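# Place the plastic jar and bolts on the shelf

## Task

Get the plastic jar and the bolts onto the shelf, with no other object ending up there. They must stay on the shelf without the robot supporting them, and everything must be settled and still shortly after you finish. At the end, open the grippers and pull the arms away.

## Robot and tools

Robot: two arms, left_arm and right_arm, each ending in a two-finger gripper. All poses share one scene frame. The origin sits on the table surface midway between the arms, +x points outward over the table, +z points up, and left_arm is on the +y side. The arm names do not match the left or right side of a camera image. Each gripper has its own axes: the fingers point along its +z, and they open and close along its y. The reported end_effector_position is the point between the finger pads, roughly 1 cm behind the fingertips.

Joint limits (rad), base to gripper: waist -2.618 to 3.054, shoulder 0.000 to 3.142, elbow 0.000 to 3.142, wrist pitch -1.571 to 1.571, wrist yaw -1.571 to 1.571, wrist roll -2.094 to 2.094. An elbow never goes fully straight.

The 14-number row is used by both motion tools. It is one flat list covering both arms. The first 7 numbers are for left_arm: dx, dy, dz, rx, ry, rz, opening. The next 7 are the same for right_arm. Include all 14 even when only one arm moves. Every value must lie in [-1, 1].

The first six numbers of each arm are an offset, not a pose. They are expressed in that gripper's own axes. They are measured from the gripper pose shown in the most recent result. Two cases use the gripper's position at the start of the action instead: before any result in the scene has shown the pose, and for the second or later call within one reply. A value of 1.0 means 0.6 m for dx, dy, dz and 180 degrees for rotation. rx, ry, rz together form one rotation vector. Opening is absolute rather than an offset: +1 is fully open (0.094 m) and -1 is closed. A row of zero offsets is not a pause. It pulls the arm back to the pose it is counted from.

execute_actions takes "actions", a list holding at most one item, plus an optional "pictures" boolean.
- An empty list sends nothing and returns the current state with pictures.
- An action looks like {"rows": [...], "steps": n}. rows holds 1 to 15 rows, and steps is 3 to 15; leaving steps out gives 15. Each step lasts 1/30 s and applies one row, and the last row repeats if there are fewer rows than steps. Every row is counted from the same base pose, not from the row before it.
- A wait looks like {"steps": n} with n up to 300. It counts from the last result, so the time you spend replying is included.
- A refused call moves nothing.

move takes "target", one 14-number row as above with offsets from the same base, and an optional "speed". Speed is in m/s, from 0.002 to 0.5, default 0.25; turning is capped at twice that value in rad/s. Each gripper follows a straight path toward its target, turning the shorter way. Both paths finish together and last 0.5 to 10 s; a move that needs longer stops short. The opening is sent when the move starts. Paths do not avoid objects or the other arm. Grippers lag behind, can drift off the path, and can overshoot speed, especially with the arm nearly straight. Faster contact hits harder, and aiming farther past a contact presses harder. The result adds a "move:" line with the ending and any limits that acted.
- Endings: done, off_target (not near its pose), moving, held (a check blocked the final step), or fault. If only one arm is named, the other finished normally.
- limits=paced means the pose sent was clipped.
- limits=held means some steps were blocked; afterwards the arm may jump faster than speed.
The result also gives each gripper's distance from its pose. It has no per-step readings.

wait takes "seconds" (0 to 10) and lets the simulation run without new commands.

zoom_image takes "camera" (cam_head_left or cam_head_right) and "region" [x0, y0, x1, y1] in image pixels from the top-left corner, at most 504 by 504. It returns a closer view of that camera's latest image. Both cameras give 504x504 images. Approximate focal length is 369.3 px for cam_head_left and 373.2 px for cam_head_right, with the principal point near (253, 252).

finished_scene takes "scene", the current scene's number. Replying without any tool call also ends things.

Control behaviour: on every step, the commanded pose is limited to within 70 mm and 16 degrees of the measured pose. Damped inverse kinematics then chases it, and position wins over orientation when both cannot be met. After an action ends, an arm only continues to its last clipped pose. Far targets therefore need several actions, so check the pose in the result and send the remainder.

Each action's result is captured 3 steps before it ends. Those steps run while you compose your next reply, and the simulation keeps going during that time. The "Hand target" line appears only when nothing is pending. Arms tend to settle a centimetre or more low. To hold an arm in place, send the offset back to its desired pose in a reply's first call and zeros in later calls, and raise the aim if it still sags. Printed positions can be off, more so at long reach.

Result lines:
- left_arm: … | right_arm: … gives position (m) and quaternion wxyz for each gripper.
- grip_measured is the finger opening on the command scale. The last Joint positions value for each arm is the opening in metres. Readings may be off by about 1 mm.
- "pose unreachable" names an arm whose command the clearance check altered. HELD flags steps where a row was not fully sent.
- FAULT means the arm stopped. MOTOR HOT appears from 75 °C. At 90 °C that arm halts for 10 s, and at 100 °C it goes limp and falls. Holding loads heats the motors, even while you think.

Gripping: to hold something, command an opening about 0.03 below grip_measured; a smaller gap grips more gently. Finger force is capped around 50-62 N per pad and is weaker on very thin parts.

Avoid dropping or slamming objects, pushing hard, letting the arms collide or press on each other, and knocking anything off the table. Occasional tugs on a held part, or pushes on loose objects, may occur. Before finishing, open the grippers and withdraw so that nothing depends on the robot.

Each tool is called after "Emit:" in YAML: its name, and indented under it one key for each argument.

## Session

Emit:
execute_actions:
  actions: []

Scene clock: 0.00 s of 5100.00 s.
left_arm: end_effector_position=(+0.3665, +0.2413, +0.1444) grip_measured=+1.000 end_effector_quat_wxyz=(+0.338, -0.048, +0.937, -0.081) | right_arm: end_effector_position=(+0.2092, -0.5955, +0.3911) grip_measured=+1.000 end_effector_quat_wxyz=(+0.630, +0.587, +0.389, +0.328)
Joint positions: left_arm=[-0.563  1.215  0.846 -0.506 -0.151 -0.466  0.094] | right_arm=[-1.231  0.947  0.93   0.03  -0.867  1.477  0.094]
Joint velocities: left_arm=[-0.002 -0.012 -0.022  0.051  0.007 -0.022  0.   ] | right_arm=[-0.007  0.002 -0.007  0.081  0.051 -0.007  0.   ]
Motor temperatures (°C, as the motors report them): left_arm=[21 23 27 26 24 21] | right_arm=[21 22 25 25 23 24]
Hand target (left_arm): +0.369, +0.241, +0.151; +0.347, -0.049, +0.933, -0.083
Hand target (right_arm): +0.209, -0.593, +0.401; +0.641, +0.575, +0.394, +0.322

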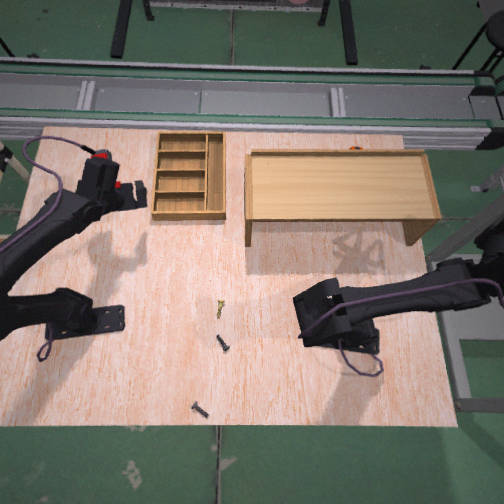

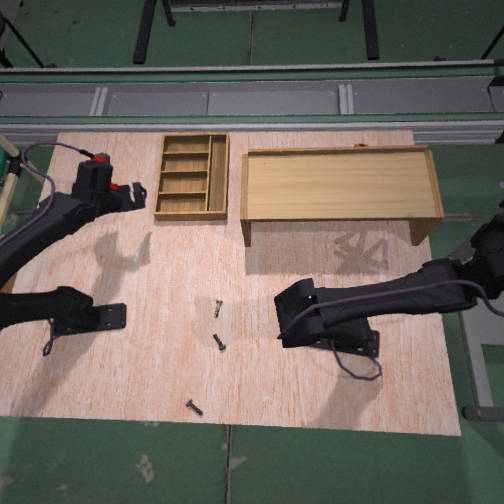

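Emit:
move:
  target: [0,0,-0.3,0,0,0,1,0.632,-0.248,-0.448,0.302,0.473,-0.435,0.5]

Scene clock: 5.20 s of 5100.00 s.
left_arm: end_effector_position=(+0.2526, +0.2577, +0.2670) grip_measured=+1.000 end_effector_quat_wxyz=(+0.318, -0.046, +0.944, -0.075) | right_arm: end_effector_position=(+0.1554, -0.1479, +0.1883) grip_measured=+0.503 end_effector_quat_wxyz=(-0.003, +0.111, +0.994, +0.010)
Joint positions: left_arm=[-0.814  0.951  1.259 -1.272 -0.294 -0.674  0.094] | right_arm=[ 1.047  1.422  1.41  -1.544 -0.015  1.127  0.071]
Joint velocities: left_arm=[ 0.002  0.002 -0.022 -0.037 -0.037 -0.022  0.   ] | right_arm=[ 0.002  0.012  0.012  0.037 -0.007 -0.007 -0.001]
Motor temperatures (°C, as the motors report them): left_arm=[21 23 27 27 25 21] | right_arm=[21 22 26 25 23 24]
Hand target (left_arm): +0.250, +0.261, +0.280; +0.336, -0.049, +0.937, -0.081
Hand target (right_arm): +0.155, -0.143, +0.198; +0.003, +0.103, +0.994, +0.024
Off the commanded pose (left_arm): 0.015 m, 3 deg.
Off the commanded pose (right_arm): 0.014 m, 3 deg.
joint sent to its limit (right arm) — the command would take joint 4 (wrist pitch) past its lower limit, so that joint was sent only as far as its limit.
Kept back: nothing.
move: off_target (left_arm, right_arm)

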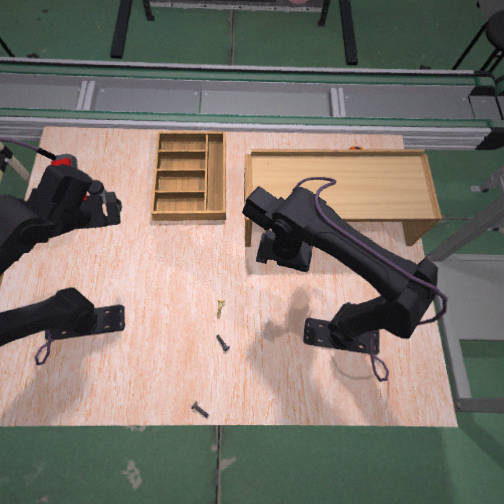

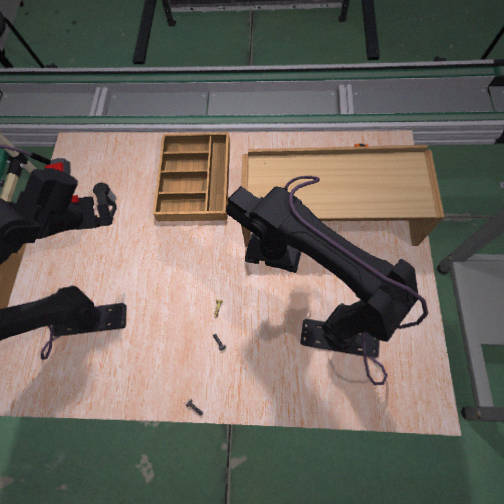

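Emit:
move:
  target: [0.1,-0.25,0,0,0,0,1,0.182,0.2,0.25,0,0,0,0.5]

Scene clock: 6.93 s of 5100.00 s.
left_arm: end_effector_position=(+0.2082, +0.1040, +0.2427) grip_measured=+1.000 end_effector_quat_wxyz=(+0.302, -0.045, +0.950, -0.067) | right_arm: end_effector_position=(+0.0695, -0.0150, +0.0315) grip_measured=+0.503 end_effector_quat_wxyz=(-0.011, +0.109, +0.994, -0.007)
Joint positions: left_arm=[-1.478  1.408  1.471 -1.351 -0.569 -1.345  0.094] | right_arm=[ 1.531  1.84   1.221 -0.968 -0.021  1.608  0.071]
Joint velocities: left_arm=[ 0.002 -0.002 -0.007  0.007  0.066  0.007  0.   ] | right_arm=[-0.012 -0.012 -0.002 -0.007  0.022  0.007  0.001]
Motor temperatures (°C, as the motors report them): left_arm=[21 23 28 27 25 21] | right_arm=[21 22 26 25 23 24]
Hand target (left_arm): +0.210, +0.104, +0.253; +0.314, -0.047, +0.945, -0.071
Hand target (right_arm): +0.071, -0.009, +0.038; -0.007, +0.111, +0.994, +0.007
Off the commanded pose (left_arm): 0.015 m, 2 deg.
Off the commanded pose (right_arm): 0.016 m, 2 deg.
Kept back: nothing.
move: off_target (left_arm, right_arm)

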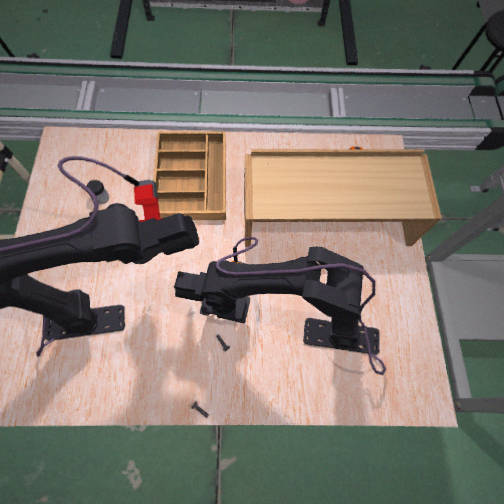

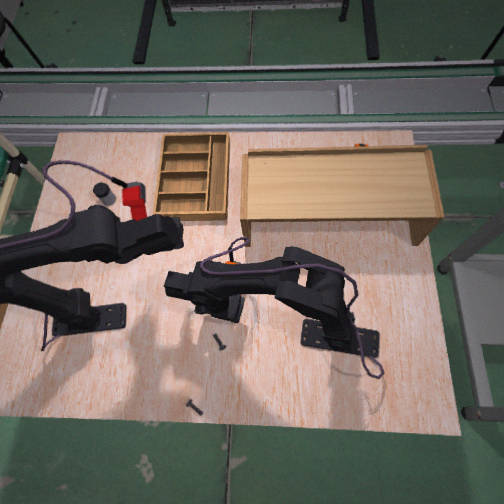

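Emit:
move:
  target: [-0.182,0.423,0.3,-0.03,0.2,0,1,0,0,0.042,0,0,0,0.5]
  speed: 0.15

Emit:
move:
  target: [0,0,0,0,0,0,1,0,0,0,0,0,0,-1]

Emit:
move:
  target: [0,0,0,0,0,0,1,-0.23,-0.26,-0.4,0,0,0,-1]

Emit:
zoom_image:
  camera: "cam_head_left"
  region: [0, 120, 200, 280]

Emit:
zoom_image:
  camera: "cam_head_right"
  region: [0, 120, 200, 280]

Scene clock: 9.93 s of 5100.00 s.
left_arm: end_effector_position=(+0.3907, +0.3481, +0.1198) grip_measured=+1.000 end_effector_quat_wxyz=(-0.011, -0.041, +0.999, -0.030) | right_arm: end_effector_position=(+0.0700, -0.0121, +0.0100) grip_measured=+0.503 end_effector_quat_wxyz=(-0.011, +0.110, +0.994, -0.002)
Joint positions: left_arm=[-0.129  1.862  1.607 -1.337  0.06  -0.066  0.094] | right_arm=[ 1.531  1.875  1.174 -0.876 -0.021  1.609  0.071]
Joint velocities: left_arm=[-0.002 -0.007 -0.012  0.051  0.081  0.007  0.   ] | right_arm=[-0.017  0.012 -0.007 -0.007 -0.051  0.007  0.   ]
Motor temperatures (°C, as the motors report them): left_arm=[21 23 28 27 25 21] | right_arm=[21 23 26 25 23 24]
Hand target (left_arm): +0.396, +0.348, +0.128; +0.000, -0.039, +0.999, -0.034
Hand target (right_arm): +0.069, -0.016, +0.006; -0.011, +0.109, +0.994, -0.007
Off the commanded pose (left_arm): 0.002 m, 1 deg.
Off the commanded pose (right_arm): 0.005 m, 1 deg.
Kept back: nothing.
move: done

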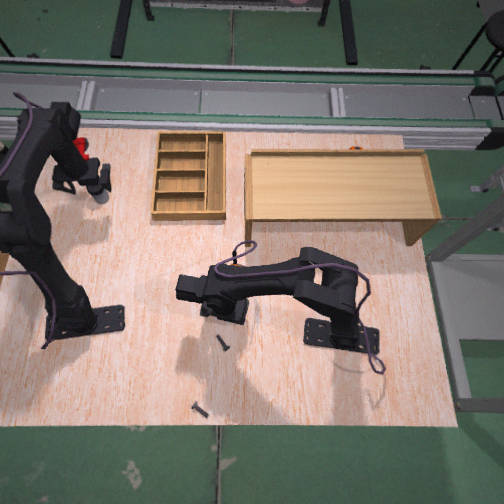

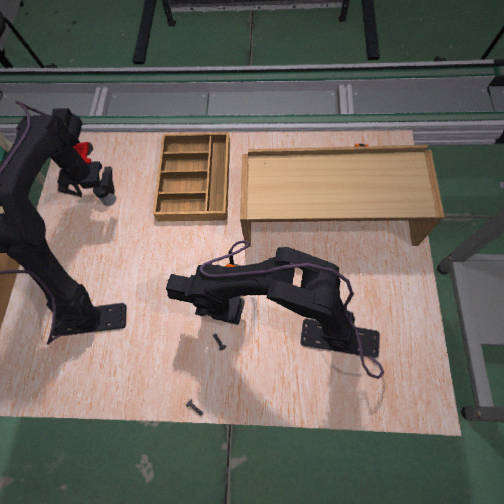

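Scene clock: 10.43 s of 5100.00 s.
left_arm: end_effector_position=(+0.3907, +0.3481, +0.1198) grip_measured=+1.000 end_effector_quat_wxyz=(-0.011, -0.041, +0.999, -0.030) | right_arm: end_effector_position=(+0.0701, -0.0118, +0.0100) grip_measured=-0.863 end_effector_quat_wxyz=(-0.011, +0.110, +0.994, -0.002)
Joint positions: left_arm=[-0.129  1.862  1.607 -1.337  0.06  -0.066  0.094] | right_arm=[ 1.531  1.875  1.174 -0.875 -0.021  1.609  0.006]
Joint velocities: left_arm=[ 0.002 -0.002  0.007  0.007 -0.007  0.066  0.   ] | right_arm=[-0.012 -0.012 -0.012  0.051 -0.037  0.007  0.   ]
Motor temperatures (°C, as the motors report them): left_arm=[21 24 28 27 25 21] | right_arm=[21 23 26 25 23 24]
Hand target (left_arm): +0.391, +0.348, +0.120; -0.011, -0.041, +0.999, -0.030
Hand target (right_arm): +0.070, -0.012, +0.010; -0.011, +0.110, +0.994, -0.002
Off the commanded pose (left_arm): 0.000 m, 0 deg.
Off the commanded pose (right_arm): 0.000 m, 0 deg.
Kept back: nothing.
move: done

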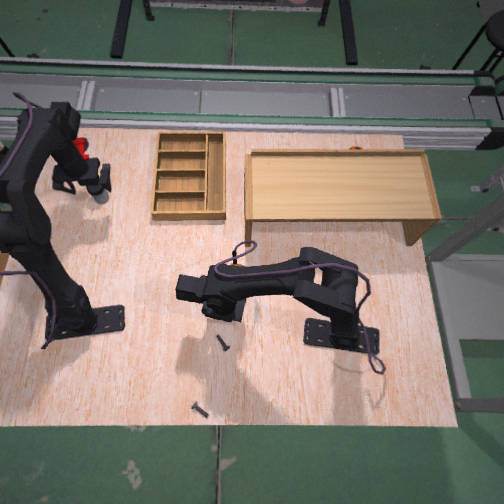

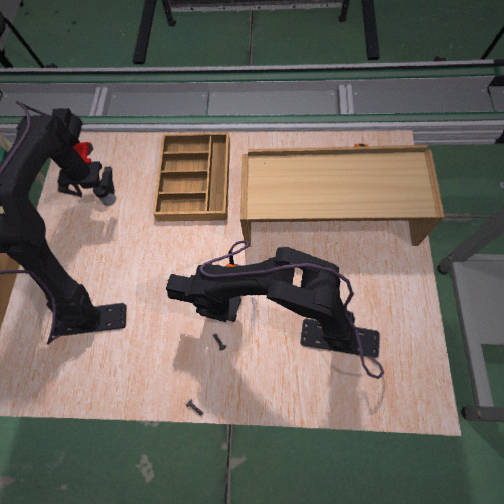

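Scene clock: 12.40 s of 5100.00 s.
left_arm: end_effector_position=(+0.3907, +0.3481, +0.1198) grip_measured=+1.000 end_effector_quat_wxyz=(-0.011, -0.041, +0.999, -0.030) | right_arm: end_effector_position=(+0.1765, -0.1871, +0.2466) grip_measured=-0.863 end_effector_quat_wxyz=(+0.088, +0.109, +0.984, +0.108)
Joint positions: left_arm=[-0.129  1.862  1.607 -1.337  0.06  -0.066  0.094] | right_arm=[ 0.854  1.203  1.461 -1.549 -0.018  0.935  0.006]
Joint velocities: left_arm=[-0.012  0.002 -0.012 -0.051 -0.007 -0.081  0.   ] | right_arm=[-0.002 -0.012 -0.012  0.066 -0.037 -0.051 -0.001]
Motor temperatures (°C, as the motors report them): left_arm=[21 24 28 27 25 21] | right_arm=[21 23 26 25 23 24]
Hand target (left_arm): +0.391, +0.348, +0.120; -0.011, -0.041, +0.999, -0.030
Hand target (right_arm): +0.180, -0.188, +0.253; +0.098, +0.108, +0.983, +0.112
Off the commanded pose (left_arm): 0.000 m, 0 deg.
Off the commanded pose (right_arm): 0.007 m, 17 deg; orientation clipped at the last step of the last action.
joint sent to its limit (right arm) — the command would take joint 4 (wrist pitch) past its lower limit, so that joint was sent only as far as its limit.
Kept back: nothing.
move: off_target (right_arm); limits=paced

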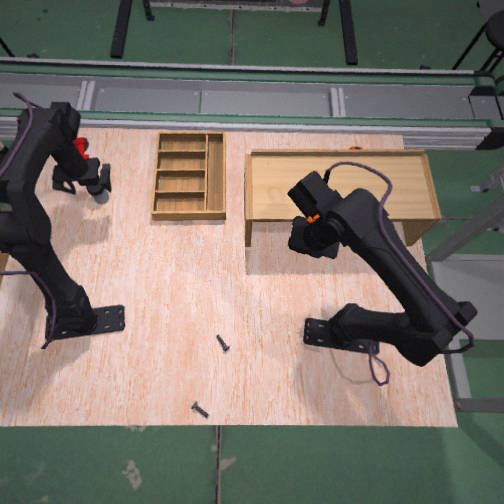

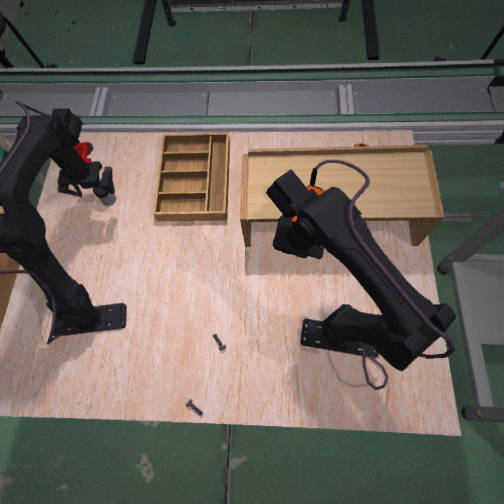

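Region (0, 120, 200, 280) of cam_head_left's 504x504 image, scaled by 2.520, with more detail than that image has; it fills the top 403 rows of this view, and the rest is white.

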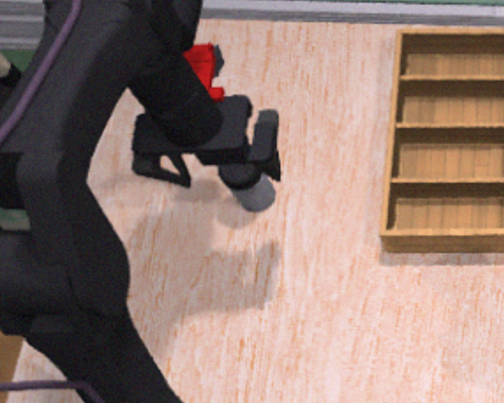

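Region (0, 120, 200, 280) of cam_head_right's 504x504 image, scaled by 2.520, with more detail than that image has; it fills the top 403 rows of this view, and the rest is white.

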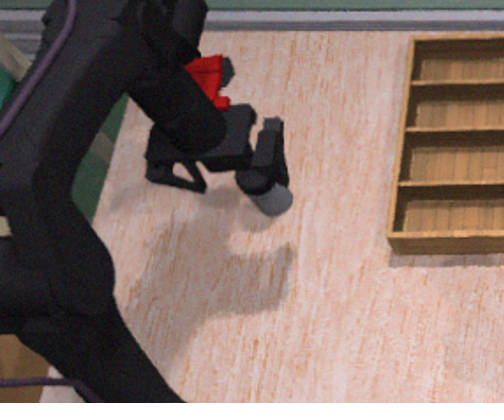

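Emit:
move:
  target: [-0.06,0.008,0.05,0,0,0,1,-0.405,-0.28,0.033,0,0,0,-1]
  speed: 0.15

Emit:
zoom_image:
  camera: "cam_head_left"
  region: [0, 120, 200, 280]

Scene clock: 15.07 s of 5100.00 s.
left_arm: end_effector_position=(+0.4145, +0.3485, +0.0834) grip_measured=+1.000 end_effector_quat_wxyz=(-0.030, -0.038, +0.998, -0.029) | right_arm: end_effector_position=(+0.3832, -0.4040, +0.2152) grip_measured=-0.863 end_effector_quat_wxyz=(+0.087, +0.115, +0.984, +0.100)
Joint positions: left_arm=[-0.129  2.003  1.654 -1.282  0.06  -0.058  0.094] | right_arm=[-0.166  1.887  2.    -1.547 -0.23  -0.06   0.006]
Joint velocities: left_arm=[-0.022 -0.007 -0.007  0.007 -0.051 -0.007  0.   ] | right_arm=[-0.012  0.007  0.007 -0.081  0.007 -0.007 -0.   ]
Motor temperatures (°C, as the motors report them): left_arm=[21 24 28 26 25 21] | right_arm=[21 23 26 25 23 24]
Hand target (left_arm): +0.425, +0.354, +0.089; -0.011, -0.041, +0.999, -0.030
Hand target (right_arm): +0.386, -0.404, +0.228; +0.108, +0.110, +0.983, +0.104
Off the commanded pose (left_arm): 0.013 m, 2 deg.
Off the commanded pose (right_arm): 0.011 m, 1 deg.
joint sent to its limit (right arm) — the command would take joint 4 (wrist pitch) past its lower limit, so that joint was sent only as far as its limit.
Kept back: nothing.
move: off_target (left_arm, right_arm)

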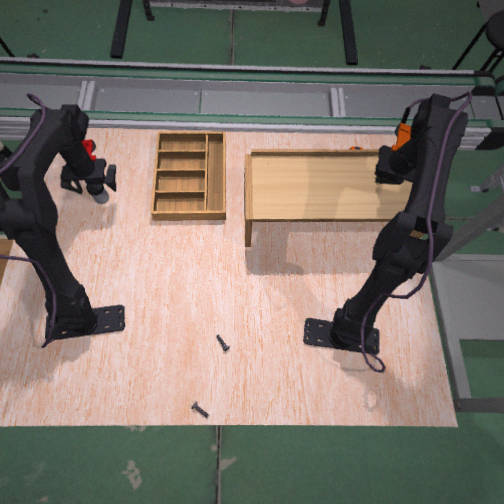

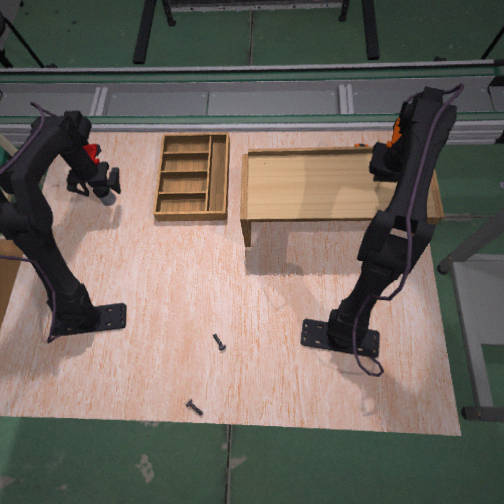

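Region (0, 120, 200, 280) of cam_head_left's 504x504 image, scaled by 2.520, with more detail than that image has; it fills the top 403 rows of this view, and the rest is white.

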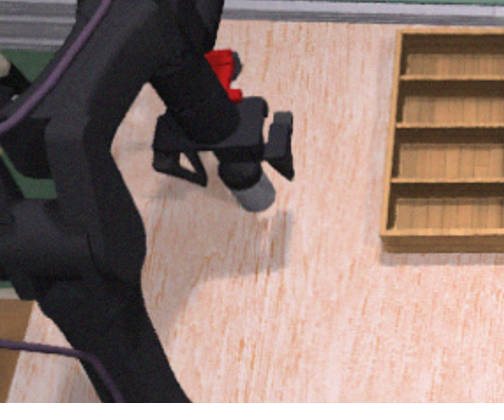

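Emit:
move:
  target: [-0.04,0.025,0,0,0,0,1,0,0,0.037,0,0,0,-1]
  speed: 0.04

Emit:
move:
  target: [-0.006,0.006,0.085,0,0,0,1,0,0,0,0,0,0,0]
  speed: 0.06

Emit:
move:
  target: [0,0,0,0,0,0,-0.2,0,0,-0.09,0,0,0,0]

Emit:
move:
  target: [0.1,0,-0.42,0,0,0,-0.2,0.405,0.28,-0.03,0,0,0,0]

Scene clock: 16.40 s of 5100.00 s.
left_arm: end_effector_position=(+0.4321, +0.3604, +0.0758) grip_measured=+1.000 end_effector_quat_wxyz=(-0.038, -0.036, +0.998, -0.030) | right_arm: end_effector_position=(+0.3854, -0.4032, +0.1911) grip_measured=-0.863 end_effector_quat_wxyz=(+0.076, +0.119, +0.985, +0.103)
Joint positions: left_arm=[-0.099  2.096  1.761 -1.313  0.06  -0.024  0.094] | right_arm=[-0.163  1.886  1.901 -1.471 -0.23  -0.051  0.006]
Joint velocities: left_arm=[-0.032 -0.012 -0.017 -0.022  0.007 -0.037  0.   ] | right_arm=[-0.002 -0.002  0.002 -0.022  0.007  0.007 -0.   ]
Motor temperatures (°C, as the motors report them): left_arm=[21 25 28 26 25 21] | right_arm=[21 23 26 25 23 24]
Hand target (left_arm): +0.438, +0.365, +0.081; -0.030, -0.038, +0.998, -0.029
Hand target (right_arm): +0.387, -0.400, +0.194; +0.087, +0.115, +0.984, +0.100
Off the commanded pose (left_arm): 0.009 m, 1 deg.
Off the commanded pose (right_arm): 0.005 m, 1 deg.
Kept back: nothing.
move: done

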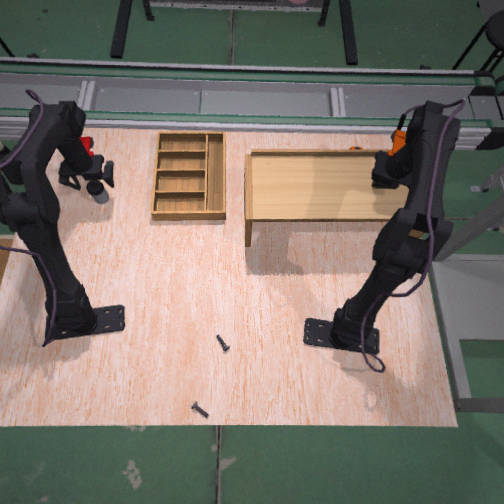

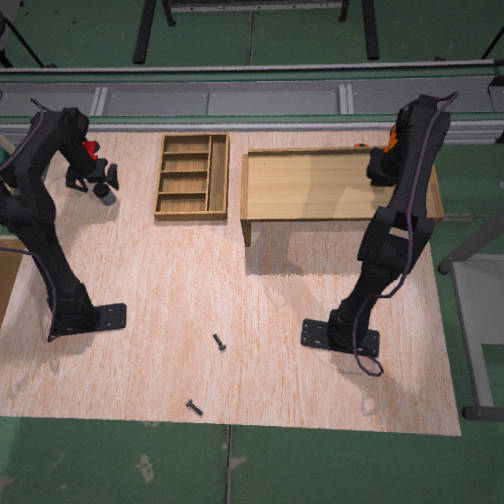

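Scene clock: 17.73 s of 5100.00 s.
left_arm: end_effector_position=(+0.4318, +0.3604, +0.0276) grip_measured=+1.000 end_effector_quat_wxyz=(-0.040, -0.036, +0.998, -0.030) | right_arm: end_effector_position=(+0.3865, -0.3975, +0.1946) grip_measured=-0.004 end_effector_quat_wxyz=(+0.082, +0.116, +0.983, +0.116)
Joint positions: left_arm=[-0.099  2.132  1.623 -1.141  0.06  -0.024  0.094] | right_arm=[-0.16   1.88   1.901 -1.471 -0.258 -0.05   0.047]
Joint velocities: left_arm=[ 0.007 -0.007 -0.007  0.051 -0.066  0.037  0.   ] | right_arm=[-0.012 -0.002  0.002  0.066  0.022 -0.022 -0.001]
Motor temperatures (°C, as the motors report them): left_arm=[21 25 28 26 25 21] | right_arm=[21 23 26 25 23 24]
Hand target (left_arm): +0.432, +0.362, +0.025; -0.039, -0.036, +0.998, -0.030
Hand target (right_arm): +0.385, -0.403, +0.191; +0.076, +0.119, +0.985, +0.103
Off the commanded pose (left_arm): 0.003 m, 0 deg.
Off the commanded pose (right_arm): 0.007 m, 2 deg.
Kept back: nothing.
move: done

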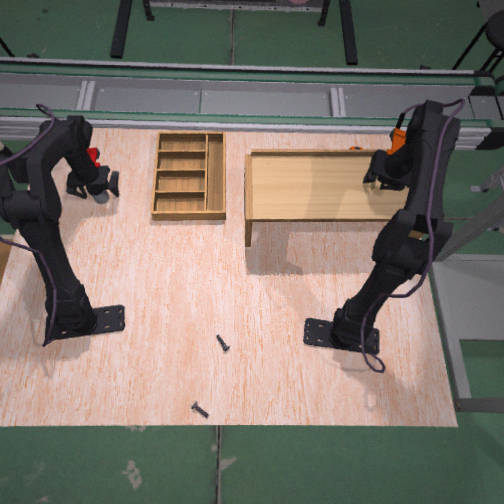

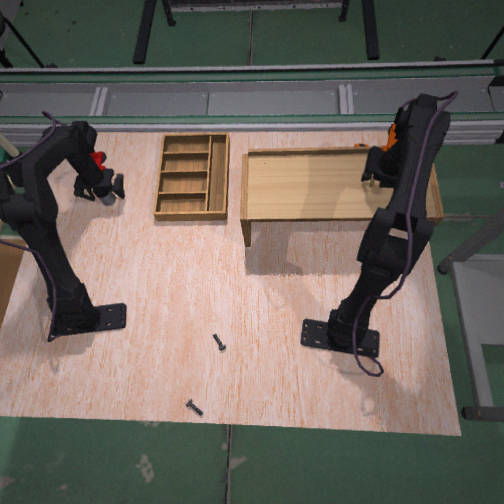

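Scene clock: 18.57 s of 5100.00 s.
left_arm: end_effector_position=(+0.4318, +0.3605, +0.0276) grip_measured=-0.074 end_effector_quat_wxyz=(-0.040, -0.036, +0.998, -0.030) | right_arm: end_effector_position=(+0.3771, -0.4063, +0.2326) grip_measured=-0.003 end_effector_quat_wxyz=(+0.113, +0.124, +0.980, +0.109)
Joint positions: left_arm=[-0.099  2.132  1.623 -1.141  0.059 -0.024  0.044] | right_arm=[-0.192  1.837  1.994 -1.547 -0.26  -0.057  0.047]
Joint velocities: left_arm=[-0.007 -0.012  0.007 -0.037 -0.022  0.007 -0.001] | right_arm=[ 0.007 -0.007 -0.007  0.007  0.007 -0.066 -0.   ]
Motor temperatures (°C, as the motors report them): left_arm=[21 25 28 26 25 21] | right_arm=[21 24 26 25 23 24]
Hand target (left_arm): +0.432, +0.360, +0.028; -0.040, -0.036, +0.998, -0.030
Hand target (right_arm): +0.377, -0.408, +0.247; +0.134, +0.121, +0.978, +0.107
Off the commanded pose (left_arm): 0.000 m, 0 deg.
Off the commanded pose (right_arm): 0.014 m, 4 deg.
joint sent to its limit (right arm) — the command would take joint 4 (wrist pitch) past its lower limit, so that joint was sent only as far as its limit.
Kept back: nothing.
move: off_target (right_arm)

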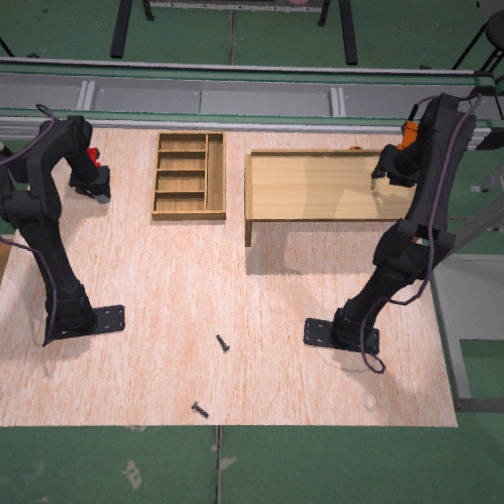

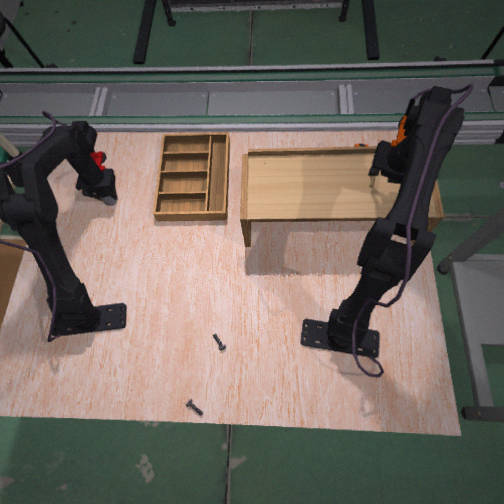

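Scene clock: 20.57 s of 5100.00 s.
left_arm: end_effector_position=(+0.3911, +0.3658, +0.2739) grip_measured=-0.074 end_effector_quat_wxyz=(+0.153, -0.037, +0.987, -0.025) | right_arm: end_effector_position=(+0.1759, -0.1790, +0.2435) grip_measured=-0.003 end_effector_quat_wxyz=(+0.098, +0.125, +0.980, +0.117)
Joint positions: left_arm=[-0.078  1.694  1.996 -1.567  0.059 -0.016  0.044] | right_arm=[ 0.902  1.19   1.431 -1.505  0.005  1.014  0.047]
Joint velocities: left_arm=[ 0.012  0.017  0.002  0.051  0.007 -0.066 -0.001] | right_arm=[-0.007 -0.002 -0.017 -0.051 -0.066  0.007  0.   ]
Motor temperatures (°C, as the motors report them): left_arm=[21 25 28 26 25 21] | right_arm=[21 24 26 25 23 24]
Hand target (left_arm): +0.392, +0.369, +0.283; +0.166, -0.038, +0.985, -0.025
Hand target (right_arm): +0.174, -0.182, +0.244; +0.104, +0.125, +0.980, +0.112
Off the commanded pose (left_arm): 0.011 m, 22 deg; orientation clipped at the last step of the last action.
Off the commanded pose (right_arm): 0.008 m, 2 deg.
joint sent to its limit (left arm) — the command would take joint 4 (wrist pitch) past its lower limit, so that joint was sent only as far as its limit.
Kept back: nothing.
move: off_target (left_arm); limits=paced

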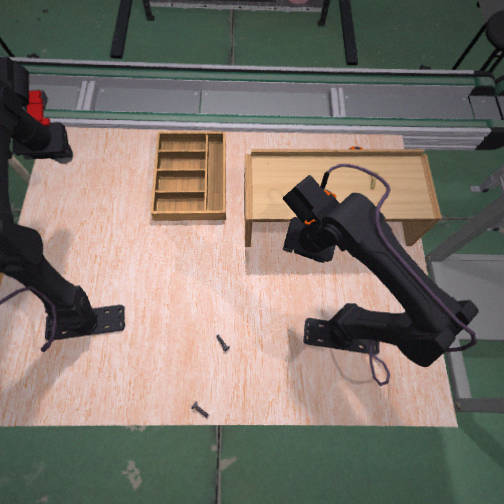

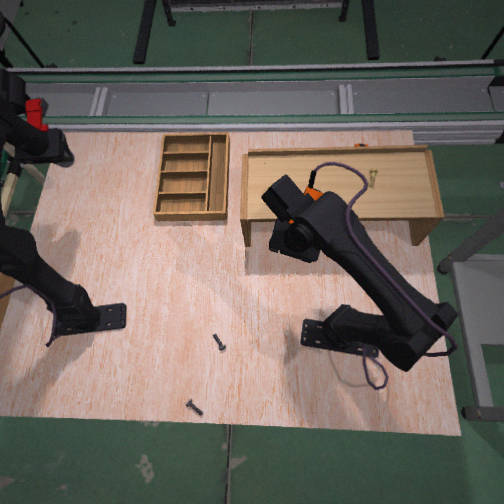

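Emit:
execute_actions:
  actions: []

Scene clock: 20.83 s of 5100.00 s.
left_arm: end_effector_position=(+0.3911, +0.3658, +0.2739) grip_measured=-0.074 end_effector_quat_wxyz=(+0.153, -0.037, +0.987, -0.025) | right_arm: end_effector_position=(+0.1761, -0.1791, +0.2435) grip_measured=-0.003 end_effector_quat_wxyz=(+0.099, +0.126, +0.980, +0.117)
Joint positions: left_arm=[-0.078  1.694  1.996 -1.567  0.059 -0.016  0.044] | right_arm=[ 0.902  1.19   1.431 -1.505  0.006  1.016  0.047]
Joint velocities: left_arm=[-0.032 -0.007  0.002 -0.051 -0.007 -0.051 -0.001] | right_arm=[-0.012  0.002 -0.007 -0.022 -0.022 -0.051  0.   ]
Motor temperatures (°C, as the motors report them): left_arm=[21 25 28 26 25 21] | right_arm=[21 24 26 25 23 24]
Hand target (left_arm): +0.392, +0.369, +0.283; +0.166, -0.038, +0.985, -0.025
Hand target (right_arm): +0.174, -0.182, +0.244; +0.104, +0.125, +0.980, +0.112
Off the commanded pose (left_arm): 0.011 m, 22 deg; orientation clipped at the last step of the last action.
Off the commanded pose (right_arm): 0.008 m, 2 deg.
Kept back: nothing.
Steps of this call (steps 1 to 8: nothing new was sent). Readings (end_effector_position):
1: left_arm (+0.3911, +0.3658, +0.2739) | right_arm (+0.1760, -0.1790, +0.2435)
2: left_arm (+0.3911, +0.3658, +0.2739) | right_arm (+0.1760, -0.1790, +0.2435)
4: left_arm (+0.3911, +0.3658, +0.2739) | right_arm (+0.1760, -0.1791, +0.2435)
8: the state above

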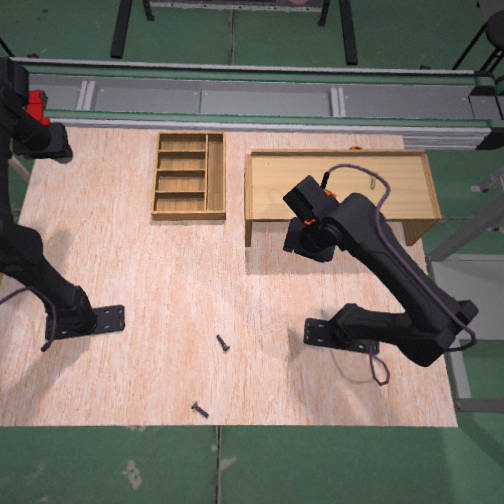

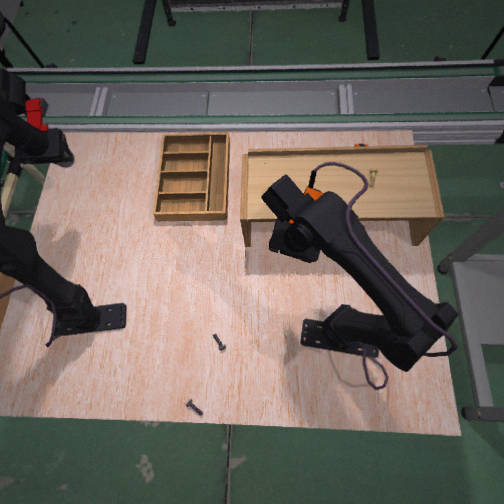

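Emit:
move:
  target: [0.525,-0.462,0.222,0,0.097,0,-0.2,0.427,0.112,0.277,0.058,0.09,-0.283,0.6]
  speed: 0.35

Scene clock: 23.10 s of 5100.00 s.
left_arm: end_effector_position=(+0.1420, +0.0730, +0.0594) grip_measured=-0.074 end_effector_quat_wxyz=(-0.015, -0.033, +0.999, -0.014) | right_arm: end_effector_position=(-0.0173, -0.0324, +0.0442) grip_measured=+0.597 end_effector_quat_wxyz=(-0.016, -0.307, +0.951, -0.034)
Joint positions: left_arm=[-1.372  1.682  1.147 -1.019  0.038 -1.294  0.044] | right_arm=[ 1.811  1.804  1.226 -1.067 -0.017  1.045  0.075]
Joint velocities: left_arm=[-0.002  0.007 -0.022 -0.037 -0.037 -0.037 -0.001] | right_arm=[-0.007 -0.002 -0.022 -0.066  0.095 -0.007 -0.   ]
Motor temperatures (°C, as the motors report them): left_arm=[21 25 28 26 25 21] | right_arm=[21 24 26 25 23 24]
Hand target (left_arm): +0.144, +0.068, +0.065; -0.007, -0.035, +0.999, -0.025
Hand target (right_arm): -0.021, -0.020, +0.053; -0.014, -0.312, +0.950, -0.011
Off the commanded pose (left_arm): 0.019 m, 3 deg.
Off the commanded pose (right_arm): 0.025 m, 3 deg.
Kept back: nothing.
move: off_target (left_arm, right_arm)

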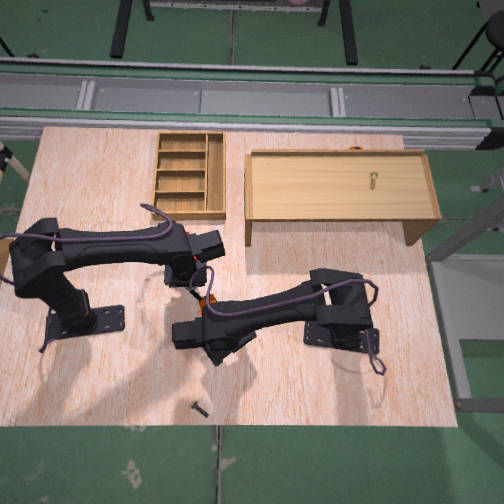

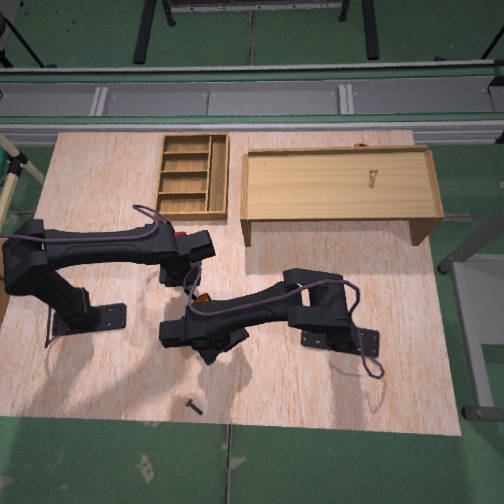

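Emit:
move:
  target: [-0.05,0,0.045,0,0,0,-0.2,-0.03,0.036,0.047,0,0,0,0.6]
  speed: 0.1

Scene clock: 24.23 s of 5100.00 s.
left_arm: end_effector_position=(+0.1696, +0.0720, +0.0334) grip_measured=-0.074 end_effector_quat_wxyz=(-0.016, -0.033, +0.999, -0.014) | right_arm: end_effector_position=(-0.0174, -0.0203, +0.0126) grip_measured=+0.597 end_effector_quat_wxyz=(-0.020, -0.308, +0.950, -0.051)
Joint positions: left_arm=[-1.287  1.759  1.127 -0.925  0.04  -1.208  0.044] | right_arm=[ 1.807  1.923  1.245 -1.001 -0.018  1.037  0.075]
Joint velocities: left_arm=[ 0.007 -0.007 -0.012  0.022  0.037  0.007  0.   ] | right_arm=[ 0.007 -0.022  0.017 -0.007  0.022  0.022  0.002]
Motor temperatures (°C, as the motors report them): left_arm=[21 25 28 26 25 21] | right_arm=[21 24 27 25 23 24]
Hand target (left_arm): +0.172, +0.074, +0.032; -0.015, -0.034, +0.999, -0.014
Hand target (right_arm): -0.015, -0.007, +0.014; -0.016, -0.307, +0.951, -0.034
Off the commanded pose (left_arm): 0.003 m, 0 deg.
Off the commanded pose (right_arm): 0.014 m, 2 deg.
Kept back: nothing.
move: off_target (right_arm)

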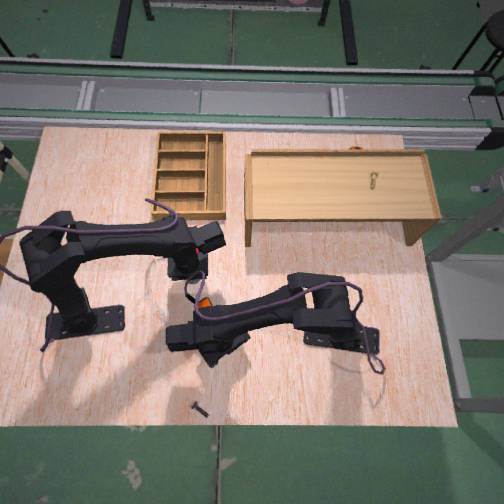

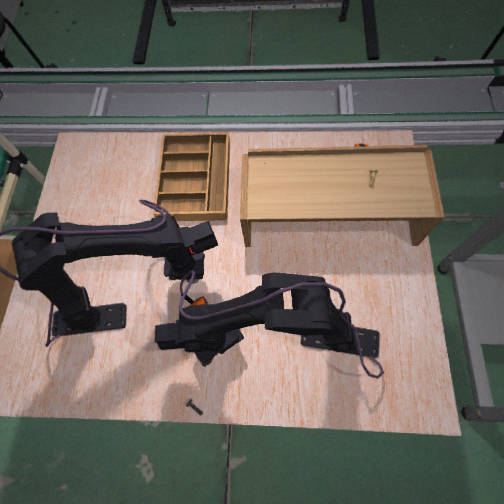

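Emit:
move:
  target: [0,0,0.012,0,0,0,-0.2,-0.01,0.014,0.004,0,0,0,0.6]
  speed: 0.05

Emit:
move:
  target: [0,0,0,0,0,0,0.7,0,0,0,0,0,0,-1]

Emit:
move:
  target: [0,0,-0.17,0,0,0,0.7,0,0,-0.3,0,0,0,-1]

Scene clock: 25.17 s of 5100.00 s.
left_arm: end_effector_position=(+0.1716, +0.0675, +0.0335) grip_measured=-0.074 end_effector_quat_wxyz=(-0.012, -0.032, +0.999, -0.023) | right_arm: end_effector_position=(-0.0175, -0.0199, +0.0129) grip_measured=+0.597 end_effector_quat_wxyz=(-0.022, -0.308, +0.949, -0.058)
Joint positions: left_arm=[-1.287  1.759  1.127 -0.905  0.04  -1.207  0.044] | right_arm=[ 1.807  1.937  1.264 -1.021 -0.018  1.037  0.075]
Joint velocities: left_arm=[ 0.007  0.007  0.002  0.007 -0.066 -0.037 -0.001] | right_arm=[-0.022  0.012  0.007  0.007  0.007 -0.022  0.   ]
Motor temperatures (°C, as the motors report them): left_arm=[21 25 28 26 25 21] | right_arm=[21 24 27 25 23 24]
Hand target (left_arm): +0.169, +0.072, +0.026; -0.016, -0.033, +0.999, -0.014
Hand target (right_arm): -0.018, -0.011, +0.009; -0.020, -0.308, +0.950, -0.050
Off the commanded pose (left_arm): 0.009 m, 1 deg.
Off the commanded pose (right_arm): 0.010 m, 1 deg.
Kept back: nothing.
move: done

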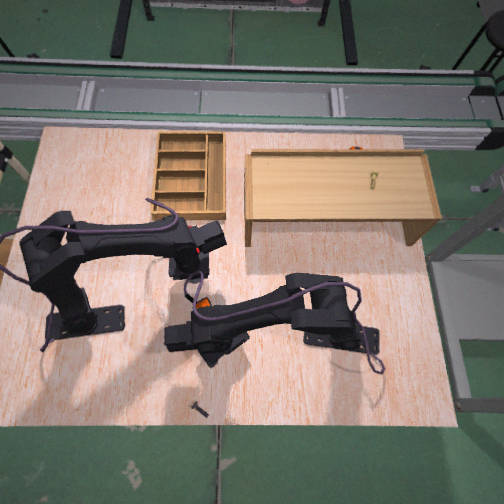

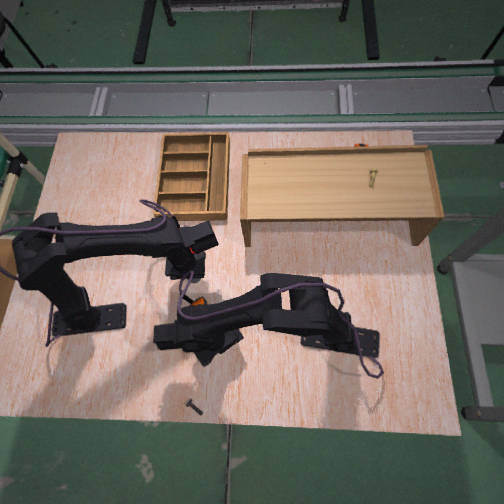

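Scene clock: 25.67 s of 5100.00 s.
left_arm: end_effector_position=(+0.1716, +0.0675, +0.0335) grip_measured=+0.697 end_effector_quat_wxyz=(-0.012, -0.032, +0.999, -0.023) | right_arm: end_effector_position=(-0.0177, -0.0199, +0.0123) grip_measured=-0.708 end_effector_quat_wxyz=(-0.023, -0.308, +0.949, -0.058)
Joint positions: left_arm=[-1.287  1.759  1.127 -0.905  0.04  -1.207  0.08 ] | right_arm=[ 1.807  1.939  1.264 -1.02  -0.019  1.037  0.014]
Joint velocities: left_arm=[ 0.007  0.002  0.012  0.007 -0.007 -0.081  0.001] | right_arm=[-0.012 -0.007  0.002 -0.037 -0.007  0.037 -0.002]
Motor temperatures (°C, as the motors report them): left_arm=[21 25 28 26 25 21] | right_arm=[21 24 27 25 23 24]
Hand target (left_arm): +0.172, +0.068, +0.034; -0.012, -0.032, +0.999, -0.023
Hand target (right_arm): -0.018, -0.020, +0.013; -0.022, -0.308, +0.949, -0.058
Off the commanded pose (left_arm): 0.000 m, 0 deg.
Off the commanded pose (right_arm): 0.001 m, 0 deg.
Kept back: nothing.
move: done

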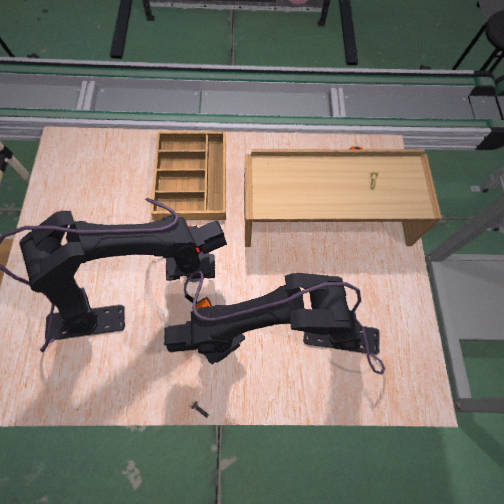

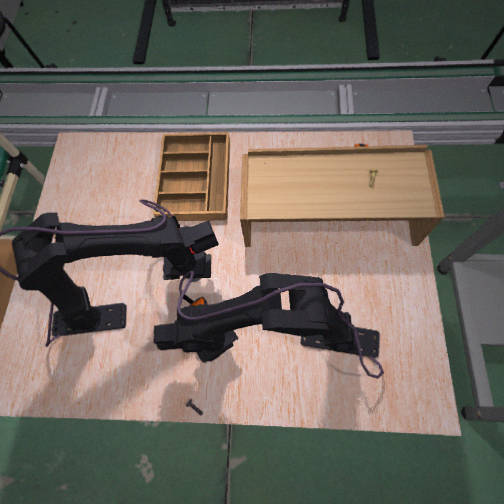

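Scene clock: 27.03 s of 5100.00 s.
left_arm: end_effector_position=(+0.1692, +0.0729, +0.1242) grip_measured=+0.698 end_effector_quat_wxyz=(-0.017, -0.031, +0.999, -0.011) | right_arm: end_effector_position=(-0.0199, +0.0038, +0.1795) grip_measured=-0.707 end_effector_quat_wxyz=(-0.009, -0.309, +0.951, +0.005)
Joint positions: left_arm=[-1.287  1.689  1.416 -1.291  0.04  -1.205  0.08 ] | right_arm=[ 1.807  1.836  1.813 -1.542 -0.019  1.037  0.014]
Joint velocities: left_arm=[ 0.012 -0.002 -0.007 -0.066  0.051 -0.066 -0.   ] | right_arm=[-0.017 -0.012 -0.002 -0.007 -0.081 -0.051 -0.002]
Motor temperatures (°C, as the motors report them): left_arm=[21 25 28 26 25 21] | right_arm=[21 24 27 25 23 24]
Hand target (left_arm): +0.172, +0.071, +0.135; -0.011, -0.032, +0.999, -0.024
Hand target (right_arm): -0.019, +0.005, +0.191; -0.005, -0.309, +0.951, +0.019
Off the commanded pose (left_arm): 0.012 m, 2 deg.
Off the commanded pose (right_arm): 0.012 m, 7 deg.
joint sent to its limit (right arm) — the command would take joint 4 (wrist pitch) past its lower limit, so that joint was sent only as far as its limit.
Kept back: nothing.
move: off_target (left_arm, right_arm)

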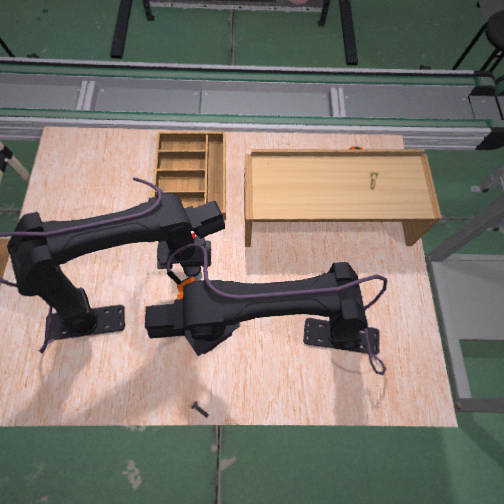

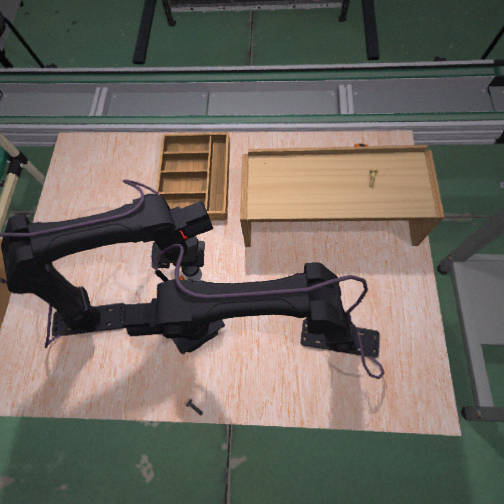

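Emit:
move:
  target: [-0.1,0.42,-0.05,0,0,0,0.7,-0.258,-0.808,-0.13,0,0,0,-1]
  speed: 0.35

Scene clock: 29.47 s of 5100.00 s.
left_arm: end_effector_position=(+0.2211, +0.3242, +0.1457) grip_measured=+0.698 end_effector_quat_wxyz=(-0.017, -0.030, +0.999, -0.012) | right_arm: end_effector_position=(+0.4015, -0.2958, +0.2448) grip_measured=-0.708 end_effector_quat_wxyz=(+0.125, -0.302, +0.945, -0.024)
Joint positions: left_arm=[-0.283  1.231  1.095 -1.465  0.029 -0.198  0.08 ] | right_arm=[ 0.225  1.878  2.112 -1.55  -0.01  -0.534  0.014]
Joint velocities: left_arm=[ 0.002 -0.012 -0.012 -0.022 -0.066  0.081  0.   ] | right_arm=[-0.012 -0.012 -0.002  0.022  0.022  0.037 -0.001]
Motor temperatures (°C, as the motors report them): left_arm=[21 25 28 26 25 21] | right_arm=[21 24 27 25 23 24]
Hand target (left_arm): +0.220, +0.326, +0.149; -0.010, -0.031, +0.999, -0.014
Hand target (right_arm): +0.403, -0.294, +0.258; +0.144, -0.307, +0.940, -0.027
Off the commanded pose (left_arm): 0.008 m, 0 deg.
Off the commanded pose (right_arm): 0.010 m, 16 deg.
joint sent to its limit (right arm) — the command would take joint 4 (wrist pitch) past its lower limit, so that joint was sent only as far as its limit.
Kept back: nothing.
move: off_target (right_arm)

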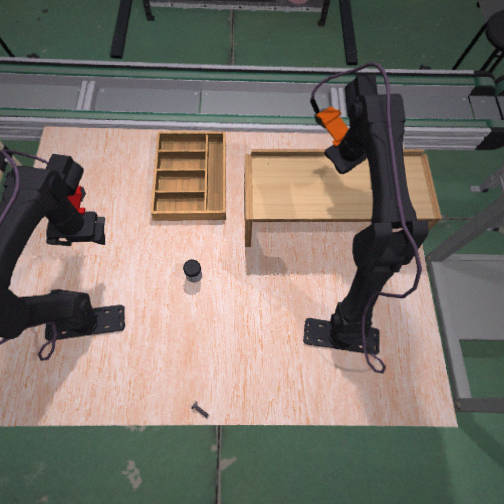

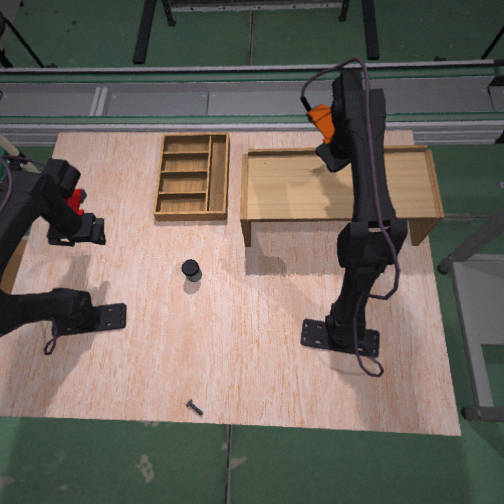

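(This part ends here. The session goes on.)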